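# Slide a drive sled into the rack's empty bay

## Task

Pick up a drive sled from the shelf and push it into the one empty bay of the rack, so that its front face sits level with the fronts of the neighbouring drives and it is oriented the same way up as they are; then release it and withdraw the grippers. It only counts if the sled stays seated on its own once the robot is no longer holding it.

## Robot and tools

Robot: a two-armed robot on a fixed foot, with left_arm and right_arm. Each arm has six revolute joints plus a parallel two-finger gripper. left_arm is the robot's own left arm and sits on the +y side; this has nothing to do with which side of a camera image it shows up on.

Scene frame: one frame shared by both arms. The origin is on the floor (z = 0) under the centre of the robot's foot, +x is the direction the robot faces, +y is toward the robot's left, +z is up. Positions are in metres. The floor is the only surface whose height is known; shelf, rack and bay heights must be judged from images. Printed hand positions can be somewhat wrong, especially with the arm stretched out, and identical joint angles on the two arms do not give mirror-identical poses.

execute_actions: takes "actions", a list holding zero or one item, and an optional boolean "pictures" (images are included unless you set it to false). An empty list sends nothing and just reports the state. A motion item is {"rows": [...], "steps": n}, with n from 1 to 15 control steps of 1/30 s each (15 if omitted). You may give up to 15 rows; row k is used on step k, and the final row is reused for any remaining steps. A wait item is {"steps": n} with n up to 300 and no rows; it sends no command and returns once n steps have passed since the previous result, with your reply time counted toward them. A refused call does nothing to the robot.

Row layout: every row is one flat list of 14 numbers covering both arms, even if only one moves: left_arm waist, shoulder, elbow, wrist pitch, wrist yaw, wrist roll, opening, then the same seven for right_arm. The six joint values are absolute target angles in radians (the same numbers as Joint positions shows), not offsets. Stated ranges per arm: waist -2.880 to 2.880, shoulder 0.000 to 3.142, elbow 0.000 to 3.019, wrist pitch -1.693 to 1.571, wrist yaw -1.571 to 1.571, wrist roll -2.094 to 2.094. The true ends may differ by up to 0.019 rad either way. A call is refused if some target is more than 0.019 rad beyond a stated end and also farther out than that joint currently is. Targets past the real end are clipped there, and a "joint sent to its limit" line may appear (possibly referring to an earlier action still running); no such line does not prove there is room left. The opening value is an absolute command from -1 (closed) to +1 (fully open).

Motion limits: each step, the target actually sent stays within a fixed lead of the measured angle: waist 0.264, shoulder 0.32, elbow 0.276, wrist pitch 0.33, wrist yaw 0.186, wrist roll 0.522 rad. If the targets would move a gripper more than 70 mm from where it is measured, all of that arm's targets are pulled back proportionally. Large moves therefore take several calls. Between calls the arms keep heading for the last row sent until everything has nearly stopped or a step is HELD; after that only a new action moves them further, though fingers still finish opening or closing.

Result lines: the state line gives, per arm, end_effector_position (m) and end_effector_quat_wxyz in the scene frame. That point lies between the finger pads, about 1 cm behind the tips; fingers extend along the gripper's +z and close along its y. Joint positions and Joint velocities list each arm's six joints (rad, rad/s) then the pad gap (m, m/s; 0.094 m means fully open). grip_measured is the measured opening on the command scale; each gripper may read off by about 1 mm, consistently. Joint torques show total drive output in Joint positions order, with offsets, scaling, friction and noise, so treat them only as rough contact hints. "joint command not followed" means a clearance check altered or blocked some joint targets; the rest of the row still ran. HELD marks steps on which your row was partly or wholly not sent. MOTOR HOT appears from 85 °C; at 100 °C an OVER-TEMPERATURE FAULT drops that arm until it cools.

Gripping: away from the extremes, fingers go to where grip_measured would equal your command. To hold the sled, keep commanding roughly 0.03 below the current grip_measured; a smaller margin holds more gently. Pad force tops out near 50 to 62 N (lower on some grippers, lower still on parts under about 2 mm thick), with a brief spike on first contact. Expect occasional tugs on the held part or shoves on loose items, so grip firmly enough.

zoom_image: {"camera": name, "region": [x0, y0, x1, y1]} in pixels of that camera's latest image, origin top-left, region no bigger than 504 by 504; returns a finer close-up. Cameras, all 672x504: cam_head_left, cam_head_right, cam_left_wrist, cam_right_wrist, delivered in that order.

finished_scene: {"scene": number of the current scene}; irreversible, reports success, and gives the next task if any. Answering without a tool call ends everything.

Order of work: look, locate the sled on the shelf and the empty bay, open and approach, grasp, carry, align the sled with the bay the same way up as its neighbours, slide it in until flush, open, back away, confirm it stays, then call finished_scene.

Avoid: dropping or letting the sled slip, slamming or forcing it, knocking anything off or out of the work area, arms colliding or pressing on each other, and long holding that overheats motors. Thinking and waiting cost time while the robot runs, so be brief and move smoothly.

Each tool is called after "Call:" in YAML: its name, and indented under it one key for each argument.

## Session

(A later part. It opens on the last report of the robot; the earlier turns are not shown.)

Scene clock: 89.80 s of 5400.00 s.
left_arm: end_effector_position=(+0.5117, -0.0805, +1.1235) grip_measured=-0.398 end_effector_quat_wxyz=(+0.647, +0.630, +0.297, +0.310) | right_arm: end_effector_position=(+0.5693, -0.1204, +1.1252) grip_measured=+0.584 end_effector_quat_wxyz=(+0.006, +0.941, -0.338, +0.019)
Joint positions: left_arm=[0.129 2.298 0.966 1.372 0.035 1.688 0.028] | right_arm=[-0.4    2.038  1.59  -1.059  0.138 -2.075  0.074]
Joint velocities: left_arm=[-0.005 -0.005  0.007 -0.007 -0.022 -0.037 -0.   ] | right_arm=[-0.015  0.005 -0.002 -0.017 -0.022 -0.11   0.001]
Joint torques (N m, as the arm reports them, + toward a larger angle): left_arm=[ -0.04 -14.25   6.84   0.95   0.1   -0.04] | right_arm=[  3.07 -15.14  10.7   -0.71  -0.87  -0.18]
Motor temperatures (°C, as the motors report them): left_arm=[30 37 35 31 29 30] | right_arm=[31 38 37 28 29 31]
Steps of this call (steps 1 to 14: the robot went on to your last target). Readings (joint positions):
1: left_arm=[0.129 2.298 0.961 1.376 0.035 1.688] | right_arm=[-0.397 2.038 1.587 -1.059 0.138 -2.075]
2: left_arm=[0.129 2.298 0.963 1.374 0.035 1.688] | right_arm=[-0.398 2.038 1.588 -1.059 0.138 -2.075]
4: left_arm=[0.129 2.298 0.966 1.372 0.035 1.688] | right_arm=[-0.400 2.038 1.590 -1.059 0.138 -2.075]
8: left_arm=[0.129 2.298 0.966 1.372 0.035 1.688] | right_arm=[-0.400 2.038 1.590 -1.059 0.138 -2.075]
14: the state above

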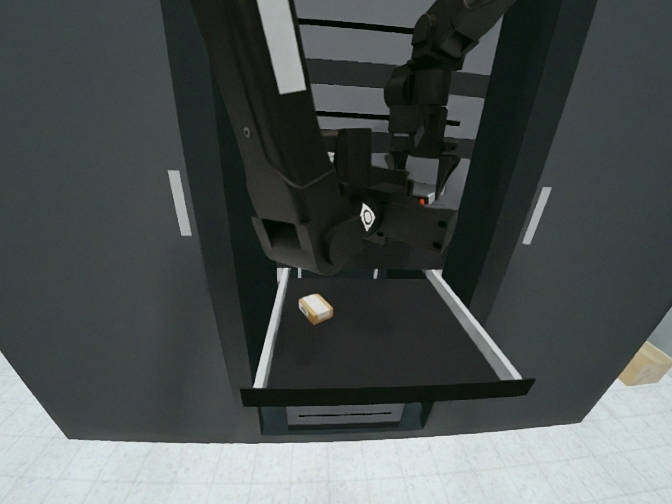

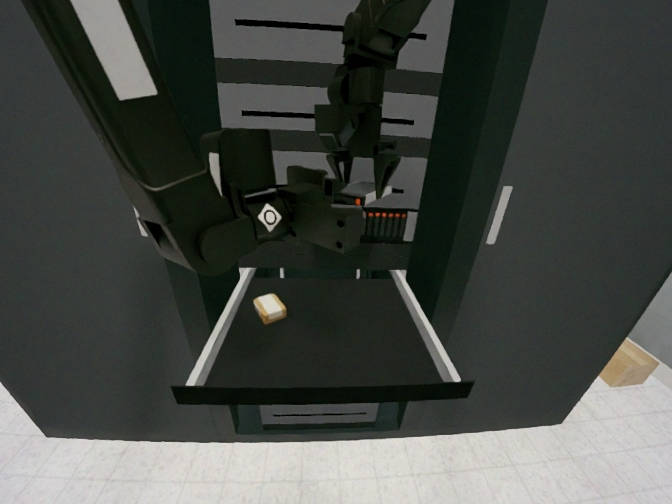

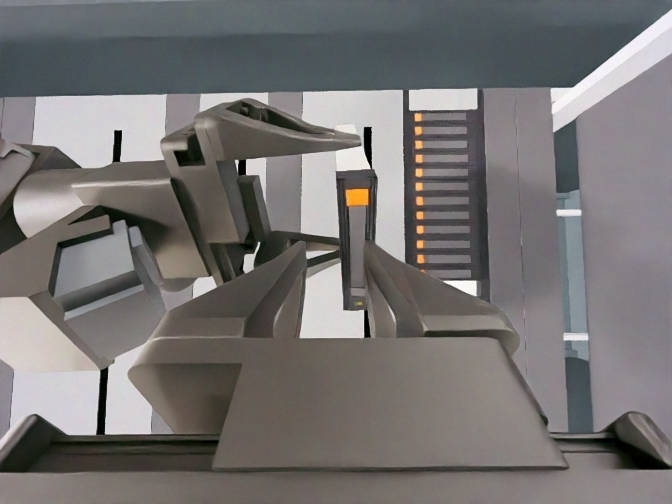

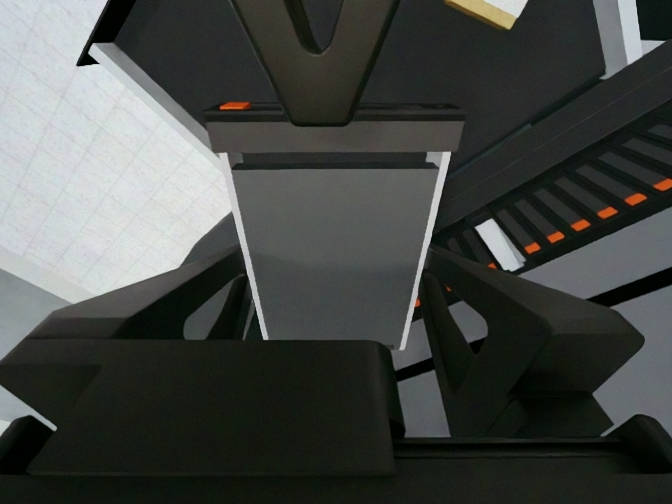

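Call:
execute_actions:
  actions:
    - {"rows": [[0.142,2.305,0.972,1.385,0.033,1.70,-0.4,-0.384,2.043,1.633,-1.071,0.118,-2.085,0.545],[0.142,2.305,0.965,1.395,0.033,1.70,-0.4,-0.384,2.043,1.633,-1.071,0.118,-2.085,0.545],[0.142,2.305,0.958,1.399,0.033,1.70,-0.4,-0.384,2.043,1.633,-1.071,0.118,-2.085,0.545],[0.142,2.305,0.951,1.402,0.033,1.70,-0.4,-0.384,2.043,1.633,-1.071,0.118,-2.085,0.545],[0.142,2.305,0.944,1.405,0.033,1.70,-0.4,-0.384,2.043,1.633,-1.071,0.118,-2.085,0.545],[0.142,2.305,0.938,1.408,0.033,1.70,-0.4,-0.384,2.043,1.633,-1.071,0.118,-2.085,0.545],[0.142,2.305,0.932,1.411,0.033,1.70,-0.4,-0.384,2.043,1.633,-1.071,0.118,-2.085,0.545],[0.142,2.305,0.928,1.413,0.033,1.70,-0.4,-0.384,2.043,1.633,-1.071,0.118,-2.085,0.545],[0.142,2.305,0.925,1.415,0.033,1.70,-0.4,-0.384,2.043,1.633,-1.071,0.118,-2.085,0.545]], "steps": 15}
  pictures: false

Call:
execute_actions:
  actions:
    - {"steps": 12}

Scene clock: 93.27 s of 5400.00 s.
left_arm: end_effector_position=(+0.4996, -0.0692, +1.1092) grip_measured=-0.398 end_effector_quat_wxyz=(+0.634, +0.643, +0.304, +0.303) | right_arm: end_effector_position=(+0.5682, -0.1174, +1.1252) grip_measured=+0.584 end_effector_quat_wxyz=(-0.000, +0.941, -0.337, +0.013)
Joint positions: left_arm=[0.134 2.3   0.923 1.378 0.035 1.688 0.028] | right_arm=[-0.399  2.038  1.59  -1.059  0.121 -2.075  0.074]
Joint velocities: left_arm=[-0.005 -0.005 -0.007  0.017 -0.037 -0.051 -0.   ] | right_arm=[-0.005 -0.005 -0.012 -0.007  0.007  0.007  0.   ]
Joint torques (N m, as the arm reports them, + toward a larger angle): left_arm=[ -0.32 -15.73   3.24   3.52   0.1   -0.04] | right_arm=[  2.86 -14.93  10.7   -0.69  -0.17  -0.17]
Motor temperatures (°C, as the motors report them): left_arm=[30 37 35 31 29 30] | right_arm=[31 38 37 28 29 31]
Steps of this call (steps 1 to 15: the robot went on to your last target; steps 16 to 89: nothing new was sent; steps 90 to 104: all 15 steps of this action). Readings (joint positions):
90: left_arm=[0.129 2.298 0.966 1.372 0.035 1.688] | right_arm=[-0.400 2.038 1.590 -1.059 0.138 -2.075]
91: left_arm=[0.129 2.298 0.964 1.373 0.035 1.688] | right_arm=[-0.400 2.038 1.590 -1.059 0.138 -2.075]
93: left_arm=[0.130 2.298 0.959 1.377 0.035 1.688] | right_arm=[-0.400 2.038 1.590 -1.059 0.132 -2.075]
97: left_arm=[0.133 2.298 0.939 1.377 0.035 1.688] | right_arm=[-0.399 2.038 1.590 -1.059 0.121 -2.075]
104: the state above

Scene clock: 93.67 s of 5400.00 s.
left_arm: end_effector_position=(+0.4996, -0.0691, +1.1099) grip_measured=-0.398 end_effector_quat_wxyz=(+0.635, +0.642, +0.303, +0.304) | right_arm: end_effector_position=(+0.5682, -0.1174, +1.1252) grip_measured=+0.584 end_effector_quat_wxyz=(-0.000, +0.941, -0.337, +0.013)
Joint positions: left_arm=[0.134 2.3   0.923 1.38  0.035 1.688 0.028] | right_arm=[-0.399  2.038  1.59  -1.059  0.121 -2.075  0.074]
Joint velocities: left_arm=[-0.005 -0.005 -0.007 -0.012  0.007 -0.022  0.   ] | right_arm=[-0.005  0.005 -0.012 -0.022  0.022  0.007 -0.001]
Joint torques (N m, as the arm reports them, + toward a larger angle): left_arm=[ -0.79 -15.83   3.26   3.28   0.11  -0.04] | right_arm=[  2.93 -15.28  10.72  -0.67  -0.17  -0.18]
Motor temperatures (°C, as the motors report them): left_arm=[30 37 35 31 29 30] | right_arm=[31 38 37 28 29 31]
Steps of this call (steps 1 to 12: the robot went on to your last target). Readings (joint positions):
1: left_arm=[0.134 2.300 0.923 1.379 0.035 1.688] | right_arm=[-0.399 2.038 1.590 -1.059 0.121 -2.075]
2: left_arm=[0.134 2.300 0.923 1.379 0.035 1.688] | right_arm=[-0.399 2.038 1.590 -1.059 0.121 -2.075]
4: left_arm=[0.134 2.300 0.923 1.380 0.035 1.688] | right_arm=[-0.399 2.038 1.590 -1.059 0.121 -2.075]
8: left_arm=[0.134 2.300 0.923 1.380 0.035 1.688] | right_arm=[-0.399 2.038 1.590 -1.059 0.121 -2.075]
12: the state above

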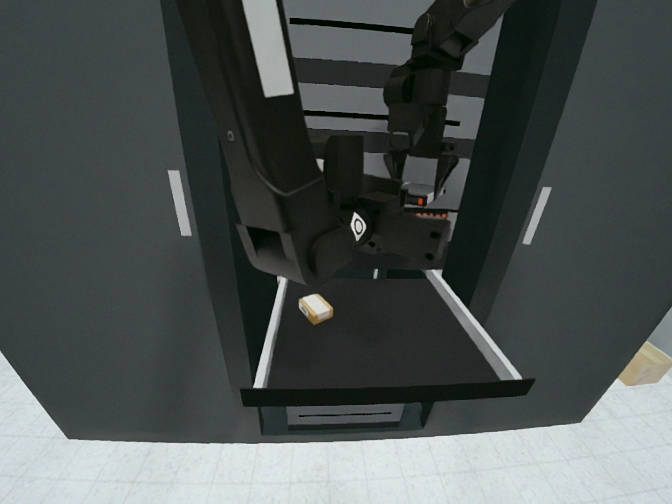

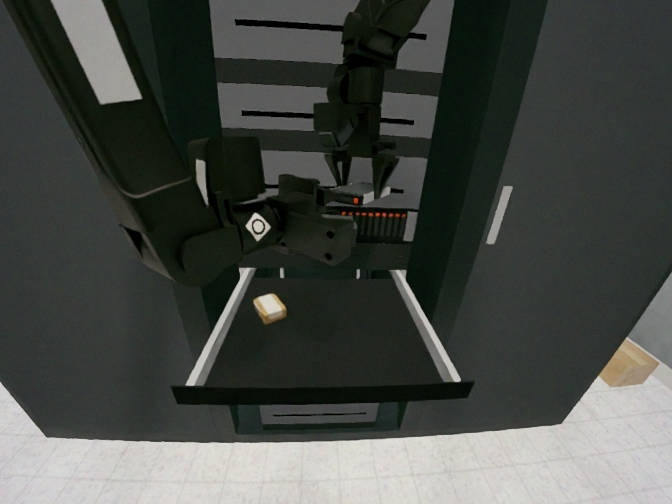

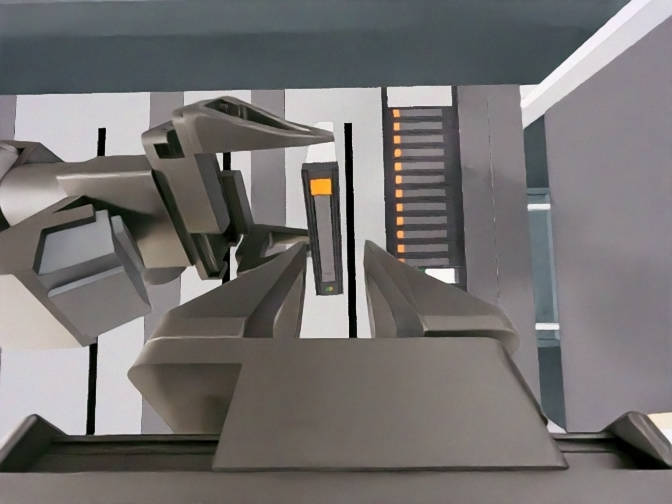

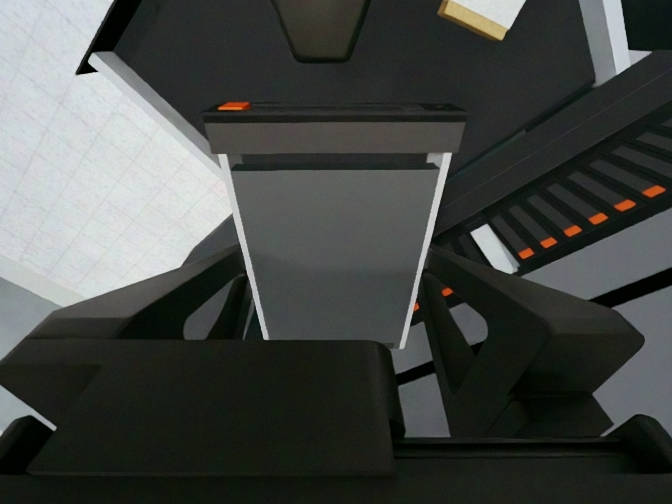

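Call:
execute_actions:
  actions:
    - {"rows": [[0.142,2.307,0.960,1.365,0.033,1.70,-0.3,-0.384,2.043,1.633,-1.071,0.118,-2.085,0.545],[0.142,2.308,0.970,1.361,0.033,1.70,-0.2,-0.384,2.043,1.633,-1.071,0.118,-2.085,0.545],[0.142,2.309,0.975,1.357,0.033,1.70,-0.15,-0.384,2.043,1.633,-1.071,0.118,-2.085,0.545],[0.142,2.310,0.980,1.354,0.033,1.70,-0.15,-0.384,2.043,1.633,-1.071,0.118,-2.085,0.545],[0.142,2.311,0.985,1.351,0.033,1.70,-0.15,-0.384,2.043,1.633,-1.071,0.118,-2.085,0.545],[0.142,2.312,0.990,1.348,0.033,1.70,-0.15,-0.384,2.043,1.633,-1.071,0.118,-2.085,0.545],[0.142,2.313,0.995,1.345,0.033,1.70,-0.15,-0.384,2.043,1.633,-1.071,0.118,-2.085,0.545],[0.142,2.314,1.000,1.342,0.033,1.70,-0.15,-0.384,2.043,1.633,-1.071,0.118,-2.085,0.545],[0.142,2.314,1.005,1.339,0.033,1.70,-0.15,-0.384,2.043,1.633,-1.071,0.118,-2.085,0.545],[0.142,2.314,1.010,1.337,0.033,1.70,-0.15,-0.384,2.043,1.633,-1.071,0.118,-2.085,0.545],[0.142,2.314,1.014,1.337,0.033,1.70,-0.15,-0.384,2.043,1.633,-1.071,0.118,-2.085,0.545]], "steps": 15}
  pictures: false

Call:
execute_actions:
  actions:
    - {"steps": 12}
  pictures: false

Scene clock: 98.07 s of 5400.00 s.
left_arm: end_effector_position=(+0.5200, -0.0826, +1.1233) grip_measured=-0.153 end_effector_quat_wxyz=(+0.647, +0.629, +0.298, +0.312) | right_arm: end_effector_position=(+0.5682, -0.1174, +1.1252) grip_measured=+0.584 end_effector_quat_wxyz=(-0.000, +0.941, -0.337, +0.013)
Joint positions: left_arm=[0.134 2.305 0.99  1.357 0.035 1.688 0.04 ] | right_arm=[-0.399  2.038  1.59  -1.059  0.121 -2.075  0.074]
Joint velocities: left_arm=[ 0.005  0.005 -0.002 -0.002 -0.037  0.051  0.001] | right_arm=[ 0.005 -0.015  0.002 -0.007 -0.007  0.037  0.001]
Joint torques (N m, as the arm reports them, + toward a larger angle): left_arm=[ -0.92 -15.58   5.17   1.31   0.11  -0.04] | right_arm=[  2.93 -15.06  10.74  -0.68  -0.18  -0.18]
Motor temperatures (°C, as the motors report them): left_arm=[30 37 35 31 29 30] | right_arm=[31 38 38 28 29 31]
Steps of this call (steps 1 to 15: the robot went on to your last target; steps 16 to 90: nothing new was sent; then 0.90 s passed at rest; steps 91 to 105: all 15 steps of this action). Readings (joint positions):
91: left_arm=[0.134 2.300 0.923 1.380 0.035 1.688] | right_arm=[-0.399 2.038 1.590 -1.059 0.121 -2.075]
92: left_arm=[0.134 2.301 0.926 1.380 0.035 1.688] | right_arm=[-0.399 2.038 1.590 -1.059 0.121 -2.075]
94: left_arm=[0.134 2.303 0.938 1.378 0.035 1.688] | right_arm=[-0.399 2.038 1.590 -1.059 0.121 -2.075]
98: left_arm=[0.134 2.305 0.965 1.367 0.035 1.688] | right_arm=[-0.399 2.038 1.590 -1.059 0.121 -2.075]
105: the state above

Scene clock: 98.47 s of 5400.00 s.
left_arm: end_effector_position=(+0.5198, -0.0826, +1.1221) grip_measured=-0.153 end_effector_quat_wxyz=(+0.646, +0.630, +0.299, +0.311) | right_arm: end_effector_position=(+0.5682, -0.1174, +1.1252) grip_measured=+0.584 end_effector_quat_wxyz=(-0.000, +0.941, -0.337, +0.013)
Joint positions: left_arm=[0.134 2.306 0.99  1.356 0.035 1.688 0.04 ] | right_arm=[-0.399  2.038  1.59  -1.059  0.121 -2.075  0.074]
Joint velocities: left_arm=[-0.015 -0.005  0.002  0.002 -0.022 -0.022  0.   ] | right_arm=[-0.005 -0.005  0.007 -0.002  0.007  0.037 -0.001]
Joint torques (N m, as the arm reports them, + toward a larger angle): left_arm=[ -0.69 -15.38   5.23   1.41   0.1   -0.03] | right_arm=[  2.91 -15.05  10.72  -0.68  -0.18  -0.18]
Motor temperatures (°C, as the motors report them): left_arm=[30 37 35 31 29 30] | right_arm=[31 38 38 28 29 31]
Steps of this call (steps 1 to 12: the robot went on to your last target). Readings (joint positions):
1: left_arm=[0.134 2.305 0.990 1.357 0.035 1.688] | right_arm=[-0.399 2.038 1.590 -1.059 0.121 -2.075]
2: left_arm=[0.134 2.305 0.990 1.357 0.035 1.688] | right_arm=[-0.399 2.038 1.590 -1.059 0.121 -2.075]
4: left_arm=[0.134 2.305 0.990 1.357 0.035 1.688] | right_arm=[-0.399 2.038 1.590 -1.059 0.121 -2.075]
8: left_arm=[0.134 2.306 0.990 1.356 0.035 1.688] | right_arm=[-0.399 2.038 1.590 -1.059 0.121 -2.075]
12: the state above

Call:
execute_actions:
  actions:
    - {"rows": [[0.142,2.316,1.014,1.330,0.033,1.70,-0.15,-0.384,2.043,1.633,-1.071,0.118,-2.085,0.545],[0.142,2.318,1.014,1.323,0.033,1.70,-0.15,-0.384,2.043,1.633,-1.071,0.118,-2.085,0.545],[0.142,2.320,1.018,1.317,0.033,1.70,-0.15,-0.384,2.043,1.633,-1.071,0.118,-2.085,0.545],[0.142,2.321,1.022,1.312,0.033,1.70,-0.15,-0.384,2.043,1.633,-1.071,0.118,-2.085,0.545],[0.142,2.322,1.026,1.308,0.033,1.70,-0.15,-0.384,2.043,1.633,-1.071,0.118,-2.085,0.545],[0.142,2.323,1.030,1.304,0.033,1.70,-0.15,-0.384,2.043,1.633,-1.071,0.118,-2.085,0.545],[0.142,2.324,1.034,1.300,0.033,1.70,-0.15,-0.384,2.043,1.633,-1.071,0.118,-2.085,0.545],[0.142,2.324,1.038,1.297,0.033,1.70,-0.15,-0.384,2.043,1.633,-1.071,0.118,-2.085,0.545],[0.142,2.324,1.042,1.294,0.033,1.70,-0.15,-0.384,2.043,1.633,-1.071,0.118,-2.085,0.545],[0.142,2.324,1.046,1.292,0.033,1.70,-0.15,-0.384,2.043,1.633,-1.071,0.118,-2.085,0.545],[0.142,2.324,1.050,1.291,0.033,1.70,-0.15,-0.384,2.043,1.633,-1.071,0.118,-2.085,0.545],[0.142,2.324,1.053,1.291,0.033,1.70,-0.15,-0.384,2.043,1.633,-1.071,0.118,-2.085,0.545]], "steps": 15}
  pictures: false

Call:
execute_actions:
  actions:
    - {"steps": 12}

Scene clock: 100.40 s of 5400.00 s.
left_arm: end_effector_position=(+0.5280, -0.0901, +1.1136) grip_measured=-0.153 end_effector_quat_wxyz=(+0.639, +0.638, +0.302, +0.306) | right_arm: end_effector_position=(+0.5682, -0.1174, +1.1252) grip_measured=+0.584 end_effector_quat_wxyz=(-0.000, +0.941, -0.337, +0.013)
Joint positions: left_arm=[0.134 2.32  1.025 1.31  0.035 1.688 0.04 ] | right_arm=[-0.399  2.038  1.59  -1.059  0.121 -2.075  0.074]
Joint velocities: left_arm=[ 0.005 -0.024  0.056 -0.012 -0.066  0.051  0.001] | right_arm=[-0.005 -0.005  0.012 -0.002  0.037  0.066 -0.   ]
Joint torques (N m, as the arm reports them, + toward a larger angle): left_arm=[ -0.61 -16.05   5.17   1.36   0.15  -0.02] | right_arm=[  2.83 -15.13  10.75  -0.67  -0.18  -0.18]
Motor temperatures (°C, as the motors report them): left_arm=[30 37 35 31 29 30] | right_arm=[31 38 38 28 29 31]
Steps of this call (steps 1 to 15: the robot went on to your last target; steps 16 to 43: nothing new was sent; steps 44 to 58: all 15 steps of this action). Readings (joint positions):
44: left_arm=[0.134 2.306 0.990 1.355 0.035 1.688] | right_arm=[-0.399 2.038 1.590 -1.059 0.121 -2.075]
45: left_arm=[0.134 2.306 0.990 1.352 0.035 1.688] | right_arm=[-0.399 2.038 1.590 -1.059 0.121 -2.075]
47: left_arm=[0.134 2.307 0.990 1.342 0.035 1.688] | right_arm=[-0.399 2.038 1.590 -1.059 0.121 -2.075]
51: left_arm=[0.134 2.315 1.001 1.323 0.035 1.688] | right_arm=[-0.399 2.038 1.590 -1.059 0.121 -2.075]
58: the state above

Scene clock: 100.80 s of 5400.00 s.
left_arm: end_effector_position=(+0.5287, -0.0905, +1.1144) grip_measured=-0.153 end_effector_quat_wxyz=(+0.639, +0.637, +0.302, +0.307) | right_arm: end_effector_position=(+0.5682, -0.1174, +1.1252) grip_measured=+0.584 end_effector_quat_wxyz=(-0.000, +0.941, -0.337, +0.013)
Joint positions: left_arm=[0.134 2.32  1.027 1.31  0.035 1.688 0.04 ] | right_arm=[-0.399  2.038  1.59  -1.059  0.121 -2.075  0.074]
Joint velocities: left_arm=[ 0.005 -0.005 -0.002 -0.007  0.095 -0.066 -0.001] | right_arm=[ 0.005  0.015  0.027  0.002 -0.051 -0.051  0.001]
Joint torques (N m, as the arm reports them, + toward a larger angle): left_arm=[ -0.28 -16.1    5.6    1.4    0.14  -0.03] | right_arm=[  2.84 -15.04  10.74  -0.69  -0.18  -0.17]
Motor temperatures (°C, as the motors report them): left_arm=[30 37 35 31 29 30] | right_arm=[31 38 38 28 29 31]
Steps of this call (steps 1 to 12: the robot went on to your last target). Readings (joint positions):
1: left_arm=[0.134 2.320 1.026 1.310 0.035 1.688] | right_arm=[-0.399 2.038 1.590 -1.059 0.121 -2.075]
2: left_arm=[0.134 2.320 1.027 1.310 0.035 1.688] | right_arm=[-0.399 2.038 1.590 -1.059 0.121 -2.075]
4: left_arm=[0.134 2.320 1.027 1.310 0.035 1.688] | right_arm=[-0.399 2.038 1.590 -1.059 0.121 -2.075]
8: left_arm=[0.134 2.320 1.027 1.310 0.035 1.688] | right_arm=[-0.399 2.038 1.590 -1.059 0.121 -2.075]
12: the state above

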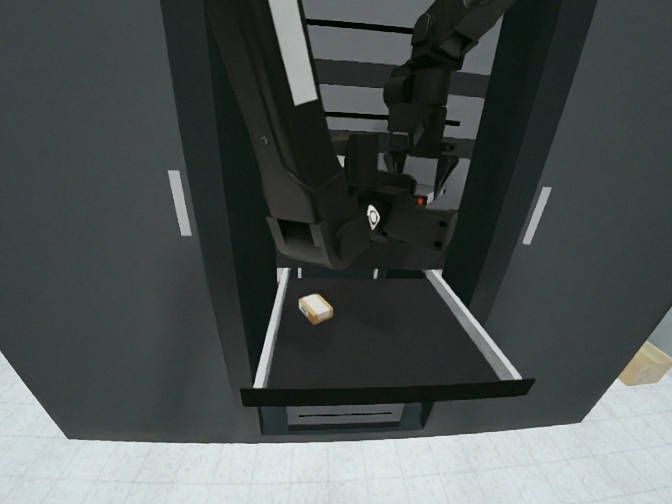

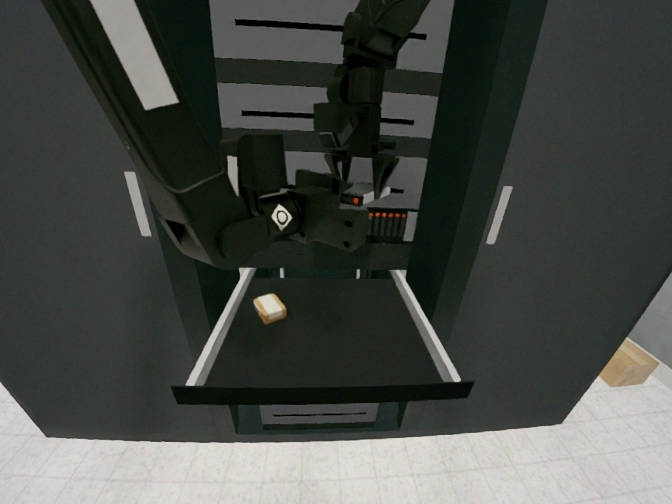

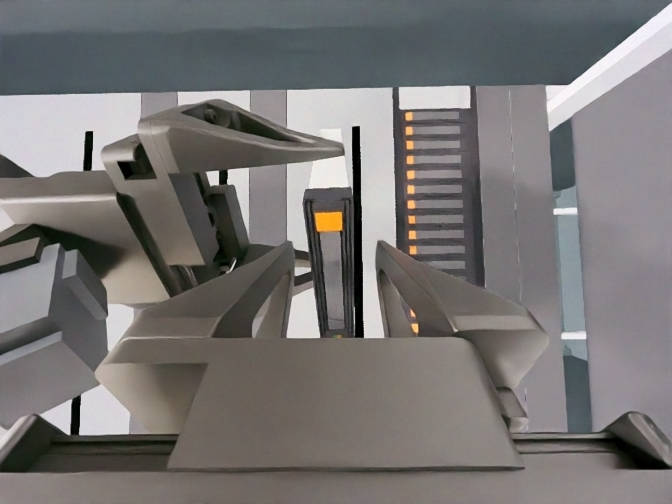

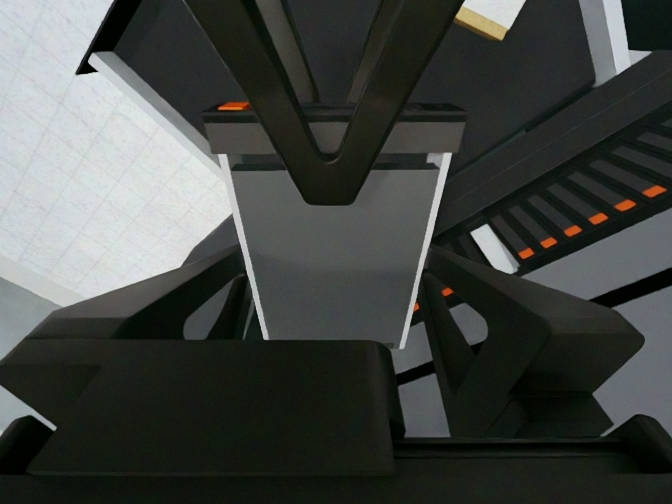

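Call:
execute_actions:
  actions:
    - {"rows": [[0.142,2.324,1.053,1.291,0.033,1.70,-0.22,-0.384,2.043,1.633,-1.071,0.118,-2.085,0.545],[0.142,2.324,1.053,1.291,0.033,1.70,-0.29,-0.384,2.043,1.633,-1.071,0.118,-2.085,0.545],[0.142,2.324,1.053,1.291,0.033,1.70,-0.36,-0.384,2.043,1.633,-1.071,0.118,-2.085,0.545],[0.142,2.324,1.053,1.291,0.033,1.70,-0.42,-0.384,2.043,1.633,-1.071,0.118,-2.085,0.545],[0.142,2.324,1.053,1.291,0.033,1.70,-0.47,-0.384,2.043,1.633,-1.071,0.118,-2.085,0.545],[0.142,2.324,1.053,1.291,0.033,1.70,-0.51,-0.384,2.043,1.633,-1.071,0.118,-2.085,0.545],[0.142,2.324,1.053,1.291,0.033,1.70,-0.55,-0.384,2.043,1.633,-1.071,0.118,-2.085,0.545],[0.142,2.324,1.053,1.291,0.033,1.70,-0.58,-0.384,2.043,1.633,-1.071,0.118,-2.085,0.545],[0.142,2.324,1.053,1.291,0.033,1.70,-0.60,-0.384,2.043,1.633,-1.071,0.118,-2.085,0.545],[0.142,2.324,1.053,1.291,0.033,1.70,-0.62,-0.384,2.043,1.633,-1.071,0.118,-2.085,0.545],[0.142,2.324,1.053,1.291,0.033,1.70,-0.64,-0.384,2.043,1.633,-1.071,0.118,-2.085,0.545],[0.142,2.324,1.053,1.291,0.033,1.70,-0.655,-0.384,2.043,1.633,-1.071,0.118,-2.085,0.545],[0.142,2.324,1.053,1.291,0.033,1.70,-0.67,-0.384,2.043,1.633,-1.071,0.118,-2.085,0.545],[0.142,2.324,1.053,1.291,0.033,1.70,-0.68,-0.384,2.043,1.633,-1.071,0.118,-2.085,0.545],[0.142,2.324,1.053,1.291,0.033,1.70,-0.69,-0.384,2.043,1.633,-1.071,0.118,-2.085,0.545]], "steps": 15}
  pictures: false

Call:
execute_actions:
  actions:
    - {"steps": 10}

Scene clock: 103.43 s of 5400.00 s.
left_arm: end_effector_position=(+0.5287, -0.0905, +1.1144) grip_measured=-0.659 end_effector_quat_wxyz=(+0.641, +0.636, +0.305, +0.304) | right_arm: end_effector_position=(+0.5681, -0.1173, +1.1252) grip_measured=+0.584 end_effector_quat_wxyz=(-0.000, +0.941, -0.337, +0.013)
Joint positions: left_arm=[0.134 2.32  1.027 1.31  0.035 1.678 0.016] | right_arm=[-0.399  2.038  1.59  -1.059  0.12  -2.076  0.074]
Joint velocities: left_arm=[ 0.005  0.005 -0.007  0.002 -0.037 -0.11   0.001] | right_arm=[ 0.005 -0.005 -0.007  0.012  0.022 -0.007 -0.001]
Joint torques (N m, as the arm reports them, + toward a larger angle): left_arm=[ -1.02 -16.64   5.46   1.35   0.09   0.13] | right_arm=[  2.85 -15.16  10.73  -0.68  -0.13  -0.17]
Motor temperatures (°C, as the motors report them): left_arm=[30 37 35 31 29 30] | right_arm=[31 38 38 28 29 31]
Steps of this call (steps 1 to 15: the robot went on to your last target; steps 16 to 64: nothing new was sent; steps 65 to 79: all 15 steps of this action). Readings (joint positions):
65: left_arm=[0.134 2.320 1.027 1.310 0.035 1.688] | right_arm=[-0.399 2.038 1.590 -1.059 0.121 -2.075]
66: left_arm=[0.134 2.320 1.027 1.310 0.035 1.688] | right_arm=[-0.399 2.038 1.590 -1.059 0.121 -2.075]
68: left_arm=[0.134 2.320 1.027 1.310 0.035 1.688] | right_arm=[-0.399 2.038 1.590 -1.059 0.121 -2.075]
72: left_arm=[0.134 2.320 1.027 1.310 0.035 1.688] | right_arm=[-0.399 2.038 1.590 -1.059 0.121 -2.075]
79: the state above

Scene clock: 103.77 s of 5400.00 s.
left_arm: end_effector_position=(+0.5287, -0.0905, +1.1144) grip_measured=-0.659 end_effector_quat_wxyz=(+0.641, +0.635, +0.306, +0.303) | right_arm: end_effector_position=(+0.5681, -0.1173, +1.1252) grip_measured=+0.584 end_effector_quat_wxyz=(-0.000, +0.941, -0.337, +0.013)
Joint positions: left_arm=[0.134 2.32  1.027 1.31  0.035 1.675 0.016] | right_arm=[-0.399  2.038  1.59  -1.059  0.12  -2.076  0.074]
Joint velocities: left_arm=[-0.005 -0.005  0.002  0.002 -0.081 -0.007  0.001] | right_arm=[-0.005 -0.005 -0.012 -0.012 -0.051 -0.037 -0.002]
Joint torques (N m, as the arm reports them, + toward a larger angle): left_arm=[ -0.43 -16.15   5.61   1.4    0.1    0.11] | right_arm=[  2.9  -15.07  10.73  -0.67  -0.12  -0.17]
Motor temperatures (°C, as the motors report them): left_arm=[30 37 35 31 29 30] | right_arm=[31 38 38 28 29 31]
Steps of this call (steps 1 to 10: the robot went on to your last target). Readings (joint positions):
1: left_arm=[0.134 2.320 1.027 1.310 0.035 1.676] | right_arm=[-0.399 2.038 1.590 -1.059 0.120 -2.076]
2: left_arm=[0.134 2.320 1.027 1.310 0.035 1.676] | right_arm=[-0.399 2.038 1.590 -1.059 0.120 -2.076]
4: left_arm=[0.134 2.320 1.027 1.310 0.035 1.675] | right_arm=[-0.399 2.038 1.590 -1.059 0.120 -2.076]
8: left_arm=[0.134 2.320 1.027 1.310 0.035 1.675] | right_arm=[-0.399 2.038 1.590 -1.059 0.120 -2.076]
10: the state above

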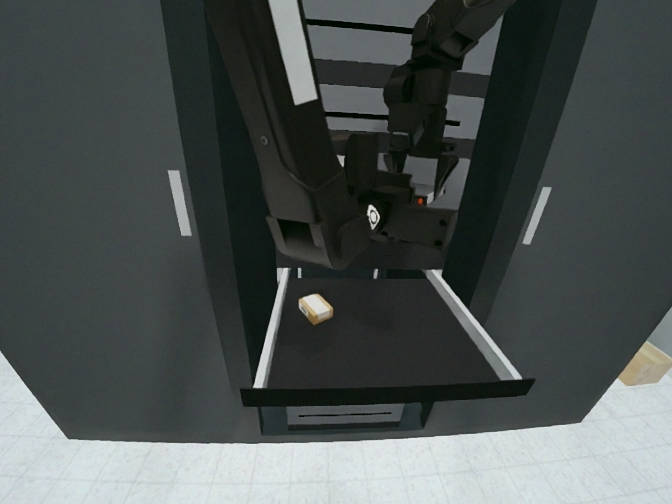

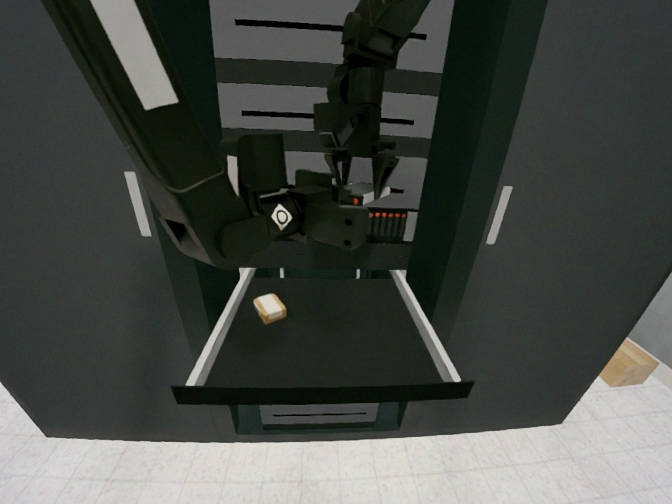

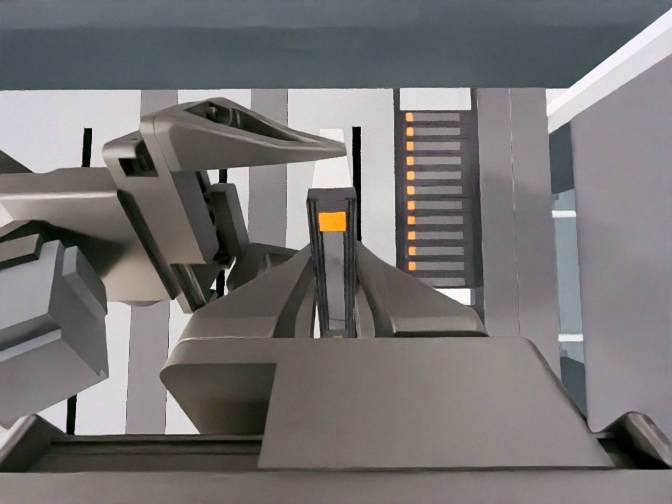

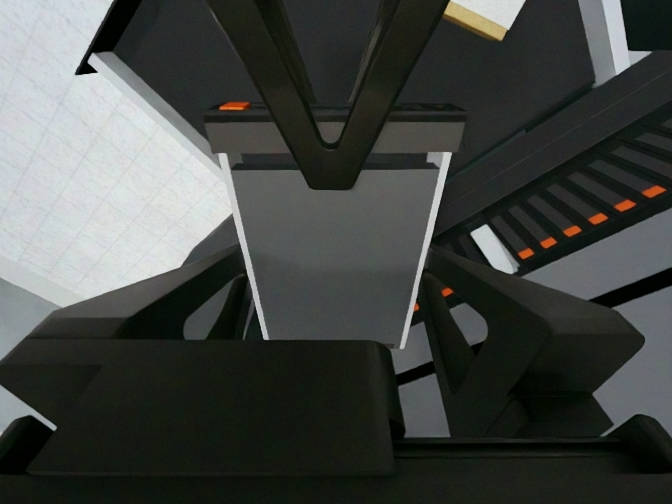

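Call:
execute_actions:
  actions:
    - {"rows": [[0.142,2.324,1.053,1.291,0.033,1.69,-0.70,-0.384,2.043,1.633,-1.071,0.118,-2.085,0.56],[0.142,2.324,1.053,1.291,0.033,1.69,-0.70,-0.384,2.043,1.633,-1.071,0.118,-2.085,0.575],[0.142,2.324,1.053,1.291,0.033,1.69,-0.70,-0.384,2.043,1.633,-1.071,0.118,-2.085,0.59],[0.142,2.324,1.053,1.291,0.033,1.69,-0.70,-0.384,2.043,1.633,-1.071,0.118,-2.085,0.61],[0.142,2.324,1.053,1.291,0.033,1.69,-0.70,-0.384,2.043,1.633,-1.071,0.118,-2.085,0.64],[0.142,2.324,1.053,1.291,0.033,1.69,-0.70,-0.384,2.043,1.633,-1.071,0.118,-2.085,0.68],[0.142,2.324,1.053,1.291,0.033,1.69,-0.70,-0.384,2.043,1.633,-1.071,0.118,-2.085,0.73],[0.142,2.324,1.053,1.291,0.033,1.69,-0.70,-0.384,2.043,1.633,-1.071,0.118,-2.085,0.79],[0.142,2.324,1.053,1.291,0.033,1.69,-0.70,-0.384,2.043,1.633,-1.071,0.118,-2.085,0.86],[0.142,2.324,1.053,1.291,0.033,1.69,-0.70,-0.384,2.043,1.633,-1.071,0.118,-2.085,0.93],[0.142,2.324,1.053,1.291,0.033,1.69,-0.70,-0.384,2.043,1.633,-1.071,0.118,-2.085,1.0]], "steps": 15}

Scene clock: 105.57 s of 5400.00 s.
left_arm: end_effector_position=(+0.5279, -0.0903, +1.1092) grip_measured=-0.661 end_effector_quat_wxyz=(+0.637, +0.640, +0.307, +0.301) | right_arm: end_effector_position=(+0.5681, -0.1173, +1.1252) grip_measured=+1.000 end_effector_quat_wxyz=(-0.000, +0.941, -0.337, +0.013)
Joint positions: left_arm=[0.135 2.326 1.027 1.303 0.035 1.677 0.016] | right_arm=[-0.399  2.038  1.59  -1.059  0.12  -2.076  0.094]
Joint velocities: left_arm=[-0.015  0.005 -0.002  0.002 -0.037 -0.022  0.   ] | right_arm=[-0.005  0.005  0.002  0.002 -0.022 -0.051  0.   ]
Joint torques (N m, as the arm reports them, + toward a larger angle): left_arm=[ -0.55 -17.     5.43   1.67   0.14  -0.05] | right_arm=[  2.86 -15.09  10.67  -0.68  -0.13  -0.17]
Motor temperatures (°C, as the motors report them): left_arm=[30 37 35 31 29 30] | right_arm=[31 38 38 28 29 31]
Steps of this call (steps 1 to 15: the robot went on to your last target; steps 16 to 39: nothing new was sent; steps 40 to 54: all 15 steps of this action). Readings (joint positions):
40: left_arm=[0.134 2.320 1.027 1.310 0.035 1.674] | right_arm=[-0.399 2.038 1.590 -1.059 0.120 -2.076]
41: left_arm=[0.134 2.320 1.027 1.310 0.035 1.673] | right_arm=[-0.399 2.038 1.590 -1.059 0.120 -2.076]
43: left_arm=[0.134 2.320 1.027 1.310 0.035 1.672] | right_arm=[-0.399 2.038 1.590 -1.059 0.120 -2.076]
47: left_arm=[0.135 2.323 1.027 1.305 0.035 1.675] | right_arm=[-0.399 2.038 1.590 -1.059 0.120 -2.076]
54: the state above

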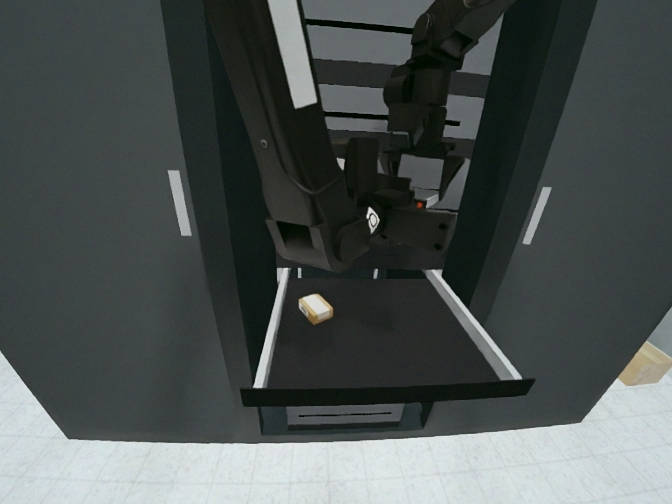

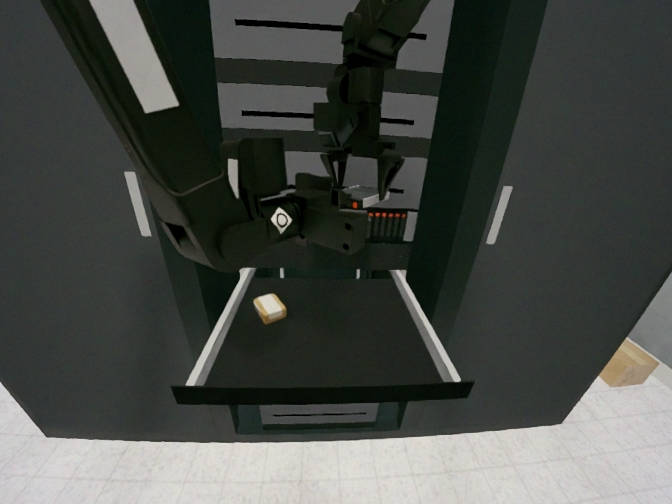

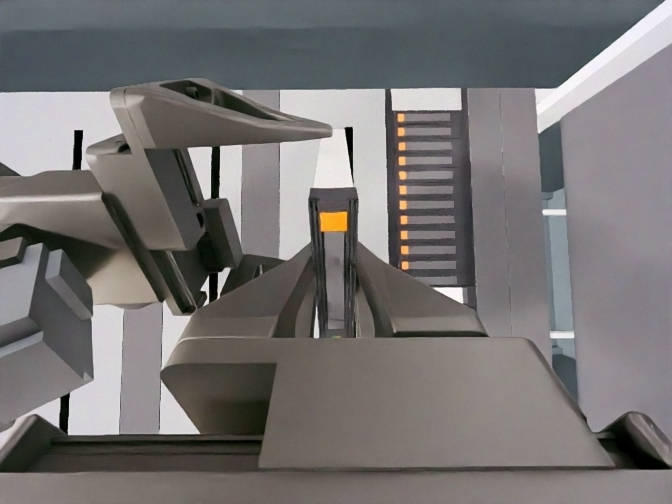

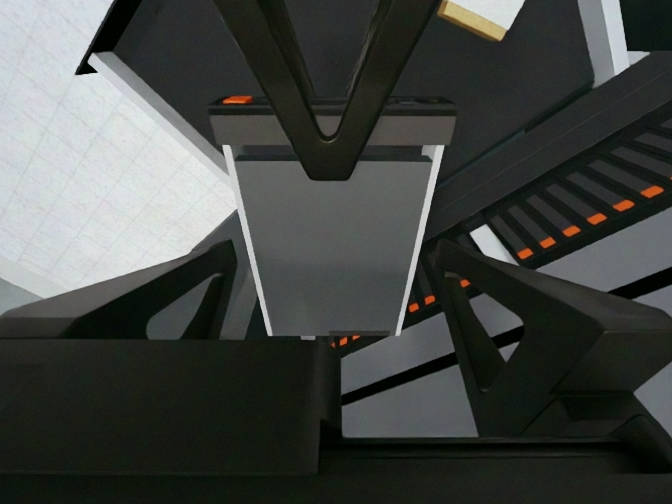

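Call:
execute_actions:
  actions:
    - {"rows": [[0.142,2.324,1.053,1.291,0.033,1.69,-0.70,-0.395,2.020,1.633,-1.071,0.118,-2.085,1.0],[0.142,2.324,1.053,1.291,0.033,1.69,-0.70,-0.395,2.012,1.633,-1.071,0.118,-2.085,1.0],[0.142,2.324,1.053,1.291,0.033,1.69,-0.70,-0.395,2.003,1.633,-1.075,0.118,-2.085,1.0],[0.142,2.324,1.053,1.291,0.033,1.69,-0.70,-0.395,1.993,1.633,-1.080,0.118,-2.085,1.0],[0.142,2.324,1.053,1.291,0.033,1.69,-0.70,-0.395,1.982,1.633,-1.086,0.118,-2.085,1.0],[0.142,2.324,1.053,1.291,0.033,1.69,-0.70,-0.395,1.970,1.633,-1.093,0.118,-2.085,1.0],[0.142,2.324,1.053,1.291,0.033,1.69,-0.70,-0.395,1.958,1.633,-1.100,0.118,-2.085,1.0],[0.142,2.324,1.053,1.291,0.033,1.69,-0.70,-0.395,1.946,1.633,-1.108,0.118,-2.085,1.0],[0.142,2.324,1.053,1.291,0.033,1.69,-0.70,-0.400,1.934,1.630,-1.116,0.118,-2.085,1.0],[0.142,2.324,1.053,1.291,0.033,1.69,-0.70,-0.410,1.922,1.625,-1.124,0.118,-2.085,1.0],[0.142,2.324,1.053,1.291,0.033,1.69,-0.70,-0.425,1.910,1.620,-1.132,0.118,-2.05,1.0],[0.142,2.324,1.053,1.291,0.033,1.69,-0.70,-0.445,1.898,1.615,-1.140,0.118,-2.0,1.0],[0.142,2.324,1.053,1.291,0.033,1.69,-0.70,-0.470,1.886,1.610,-1.148,0.118,-1.95,1.0],[0.142,2.324,1.053,1.291,0.033,1.69,-0.70,-0.495,1.874,1.605,-1.156,0.118,-1.9,1.0],[0.142,2.324,1.053,1.291,0.033,1.69,-0.70,-0.520,1.862,1.600,-1.164,0.118,-1.85,1.0]], "steps": 15}
  pictures: false

Call:
execute_actions:
  actions:
    - {"rows": [[0.142,2.324,1.053,1.291,0.033,1.69,-0.70,-0.545,1.855,1.590,-1.164,0.118,-1.80,1.0],[0.142,2.324,1.053,1.291,0.033,1.69,-0.70,-0.570,1.850,1.580,-1.164,0.118,-1.75,1.0],[0.142,2.324,1.053,1.291,0.033,1.66,-0.70,-0.595,1.845,1.570,-1.164,0.118,-1.70,1.0],[0.142,2.324,1.053,1.291,0.033,1.63,-0.70,-0.620,1.840,1.560,-1.164,0.118,-1.65,1.0],[0.142,2.324,1.053,1.291,0.033,1.60,-0.70,-0.645,1.840,1.550,-1.164,0.118,-1.60,1.0],[0.142,2.324,1.053,1.291,0.033,1.56,-0.70,-0.670,1.840,1.540,-1.164,0.118,-1.55,1.0],[0.142,2.324,1.053,1.291,0.033,1.52,-0.70,-0.695,1.840,1.530,-1.164,0.118,-1.50,1.0],[0.142,2.324,1.053,1.291,0.033,1.48,-0.70,-0.720,1.840,1.520,-1.164,0.118,-1.45,1.0],[0.142,2.324,1.053,1.291,0.033,1.44,-0.70,-0.745,1.840,1.510,-1.164,0.118,-1.40,1.0],[0.142,2.324,1.053,1.291,0.033,1.40,-0.70,-0.770,1.840,1.500,-1.164,0.118,-1.35,1.0],[0.142,2.324,1.053,1.291,0.033,1.36,-0.70,-0.790,1.840,1.490,-1.164,0.118,-1.30,1.0],[0.142,2.324,1.053,1.291,0.033,1.32,-0.70,-0.810,1.840,1.480,-1.164,0.118,-1.25,1.0],[0.142,2.324,1.053,1.291,0.033,1.28,-0.70,-0.825,1.840,1.470,-1.164,0.118,-1.20,1.0],[0.142,2.324,1.053,1.291,0.033,1.24,-0.70,-0.840,1.840,1.460,-1.164,0.118,-1.15,1.0],[0.142,2.324,1.053,1.291,0.033,1.20,-0.70,-0.850,1.840,1.450,-1.164,0.118,-1.10,1.0]], "steps": 15}

Scene clock: 112.73 s of 5400.00 s.
left_arm: end_effector_position=(+0.5279, -0.0903, +1.1092) grip_measured=-0.661 end_effector_quat_wxyz=(+0.637, +0.640, +0.306, +0.301) | right_arm: end_effector_position=(+0.5695, -0.1408, +1.1974) grip_measured=+1.000 end_effector_quat_wxyz=(-0.018, +0.920, -0.389, +0.031)
Joint positions: left_arm=[0.135 2.326 1.027 1.303 0.035 1.678 0.016] | right_arm=[-0.424  1.909  1.59  -1.134  0.118 -1.994  0.094]
Joint velocities: left_arm=[-0.005 -0.005 -0.002 -0.017  0.037 -0.007  0.   ] | right_arm=[-0.415 -0.503 -0.027 -0.208 -0.095  0.842  0.   ]
Joint torques (N m, as the arm reports them, + toward a larger angle): left_arm=[ -0.66 -16.7    5.49   1.54   0.11   0.02] | right_arm=[ -4.12 -15.58   8.86  -0.57  -0.02  -0.03]
Motor temperatures (°C, as the motors report them): left_arm=[30 37 35 31 29 30] | right_arm=[31 39 38 28 29 31]
Steps of this call (steps 1 to 15: the robot went on to your last target; steps 16 to 90: nothing new was sent; then 3.67 s passed at rest; steps 91 to 105: all 15 steps of this action). Readings (joint positions):
91: left_arm=[0.135 2.326 1.027 1.303 0.035 1.678] | right_arm=[-0.399 2.038 1.590 -1.059 0.120 -2.076]
92: left_arm=[0.135 2.326 1.027 1.303 0.035 1.678] | right_arm=[-0.399 2.038 1.590 -1.059 0.120 -2.076]
94: left_arm=[0.135 2.326 1.027 1.303 0.035 1.678] | right_arm=[-0.399 2.035 1.590 -1.061 0.120 -2.076]
98: left_arm=[0.135 2.326 1.027 1.303 0.035 1.678] | right_arm=[-0.399 2.012 1.590 -1.081 0.120 -2.076]
105: the state above

Scene clock: 113.23 s of 5400.00 s.
left_arm: end_effector_position=(+0.5279, -0.0903, +1.1092) grip_measured=-0.662 end_effector_quat_wxyz=(+0.676, +0.586, +0.400, +0.201) | right_arm: end_effector_position=(+0.5532, -0.3860, +1.1801) grip_measured=+1.000 end_effector_quat_wxyz=(-0.020, -0.590, +0.807, -0.011)
Joint positions: left_arm=[0.135 2.326 1.027 1.303 0.035 1.372 0.016] | right_arm=[-0.842  1.827  1.474 -1.15   0.118 -1.323  0.094]
Joint velocities: left_arm=[ 0.015 -0.005 -0.007  0.007 -0.066 -1.106 -0.001] | right_arm=[-0.523 -0.015 -0.325 -0.027  0.051  1.37   0.   ]
Joint torques (N m, as the arm reports them, + toward a larger angle): left_arm=[ -0.51 -16.77   5.44   1.67   0.09  -0.24] | right_arm=[  2.73 -12.79   7.56  -0.72  -0.05  -0.07]
Motor temperatures (°C, as the motors report them): left_arm=[30 37 35 31 29 30] | right_arm=[31 39 38 28 29 31]
Steps of this call (steps 1 to 15: all 15 steps of this action). Readings (joint positions):
1: left_arm=[0.135 2.326 1.027 1.303 0.035 1.678] | right_arm=[-0.440 1.893 1.590 -1.140 0.118 -1.963]
2: left_arm=[0.135 2.326 1.027 1.303 0.035 1.678] | right_arm=[-0.461 1.878 1.590 -1.143 0.118 -1.930]
4: left_arm=[0.135 2.326 1.027 1.303 0.035 1.672] | right_arm=[-0.512 1.854 1.589 -1.145 0.118 -1.855]
8: left_arm=[0.135 2.326 1.027 1.303 0.035 1.602] | right_arm=[-0.643 1.828 1.567 -1.145 0.118 -1.677]
15: the state above

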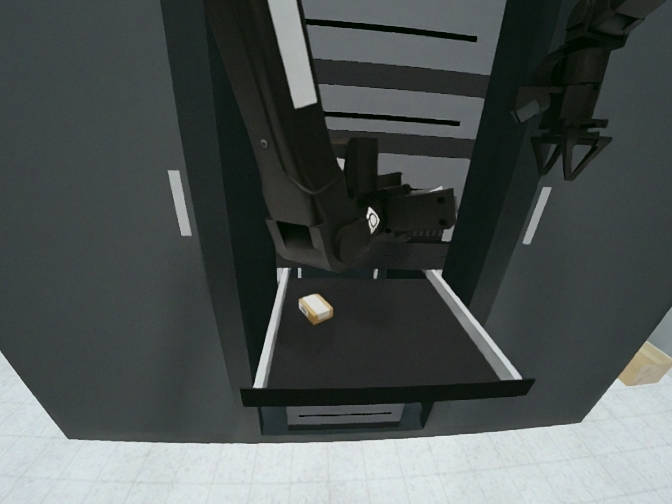

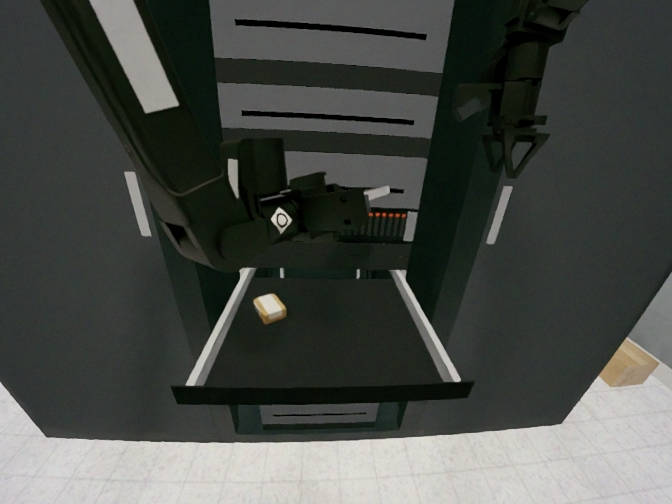

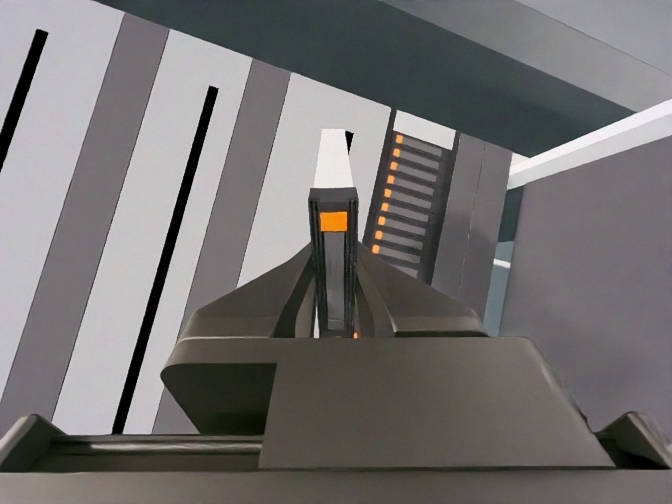

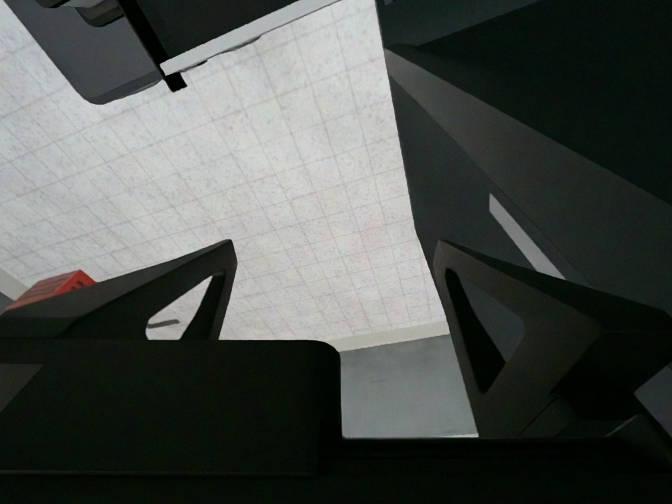

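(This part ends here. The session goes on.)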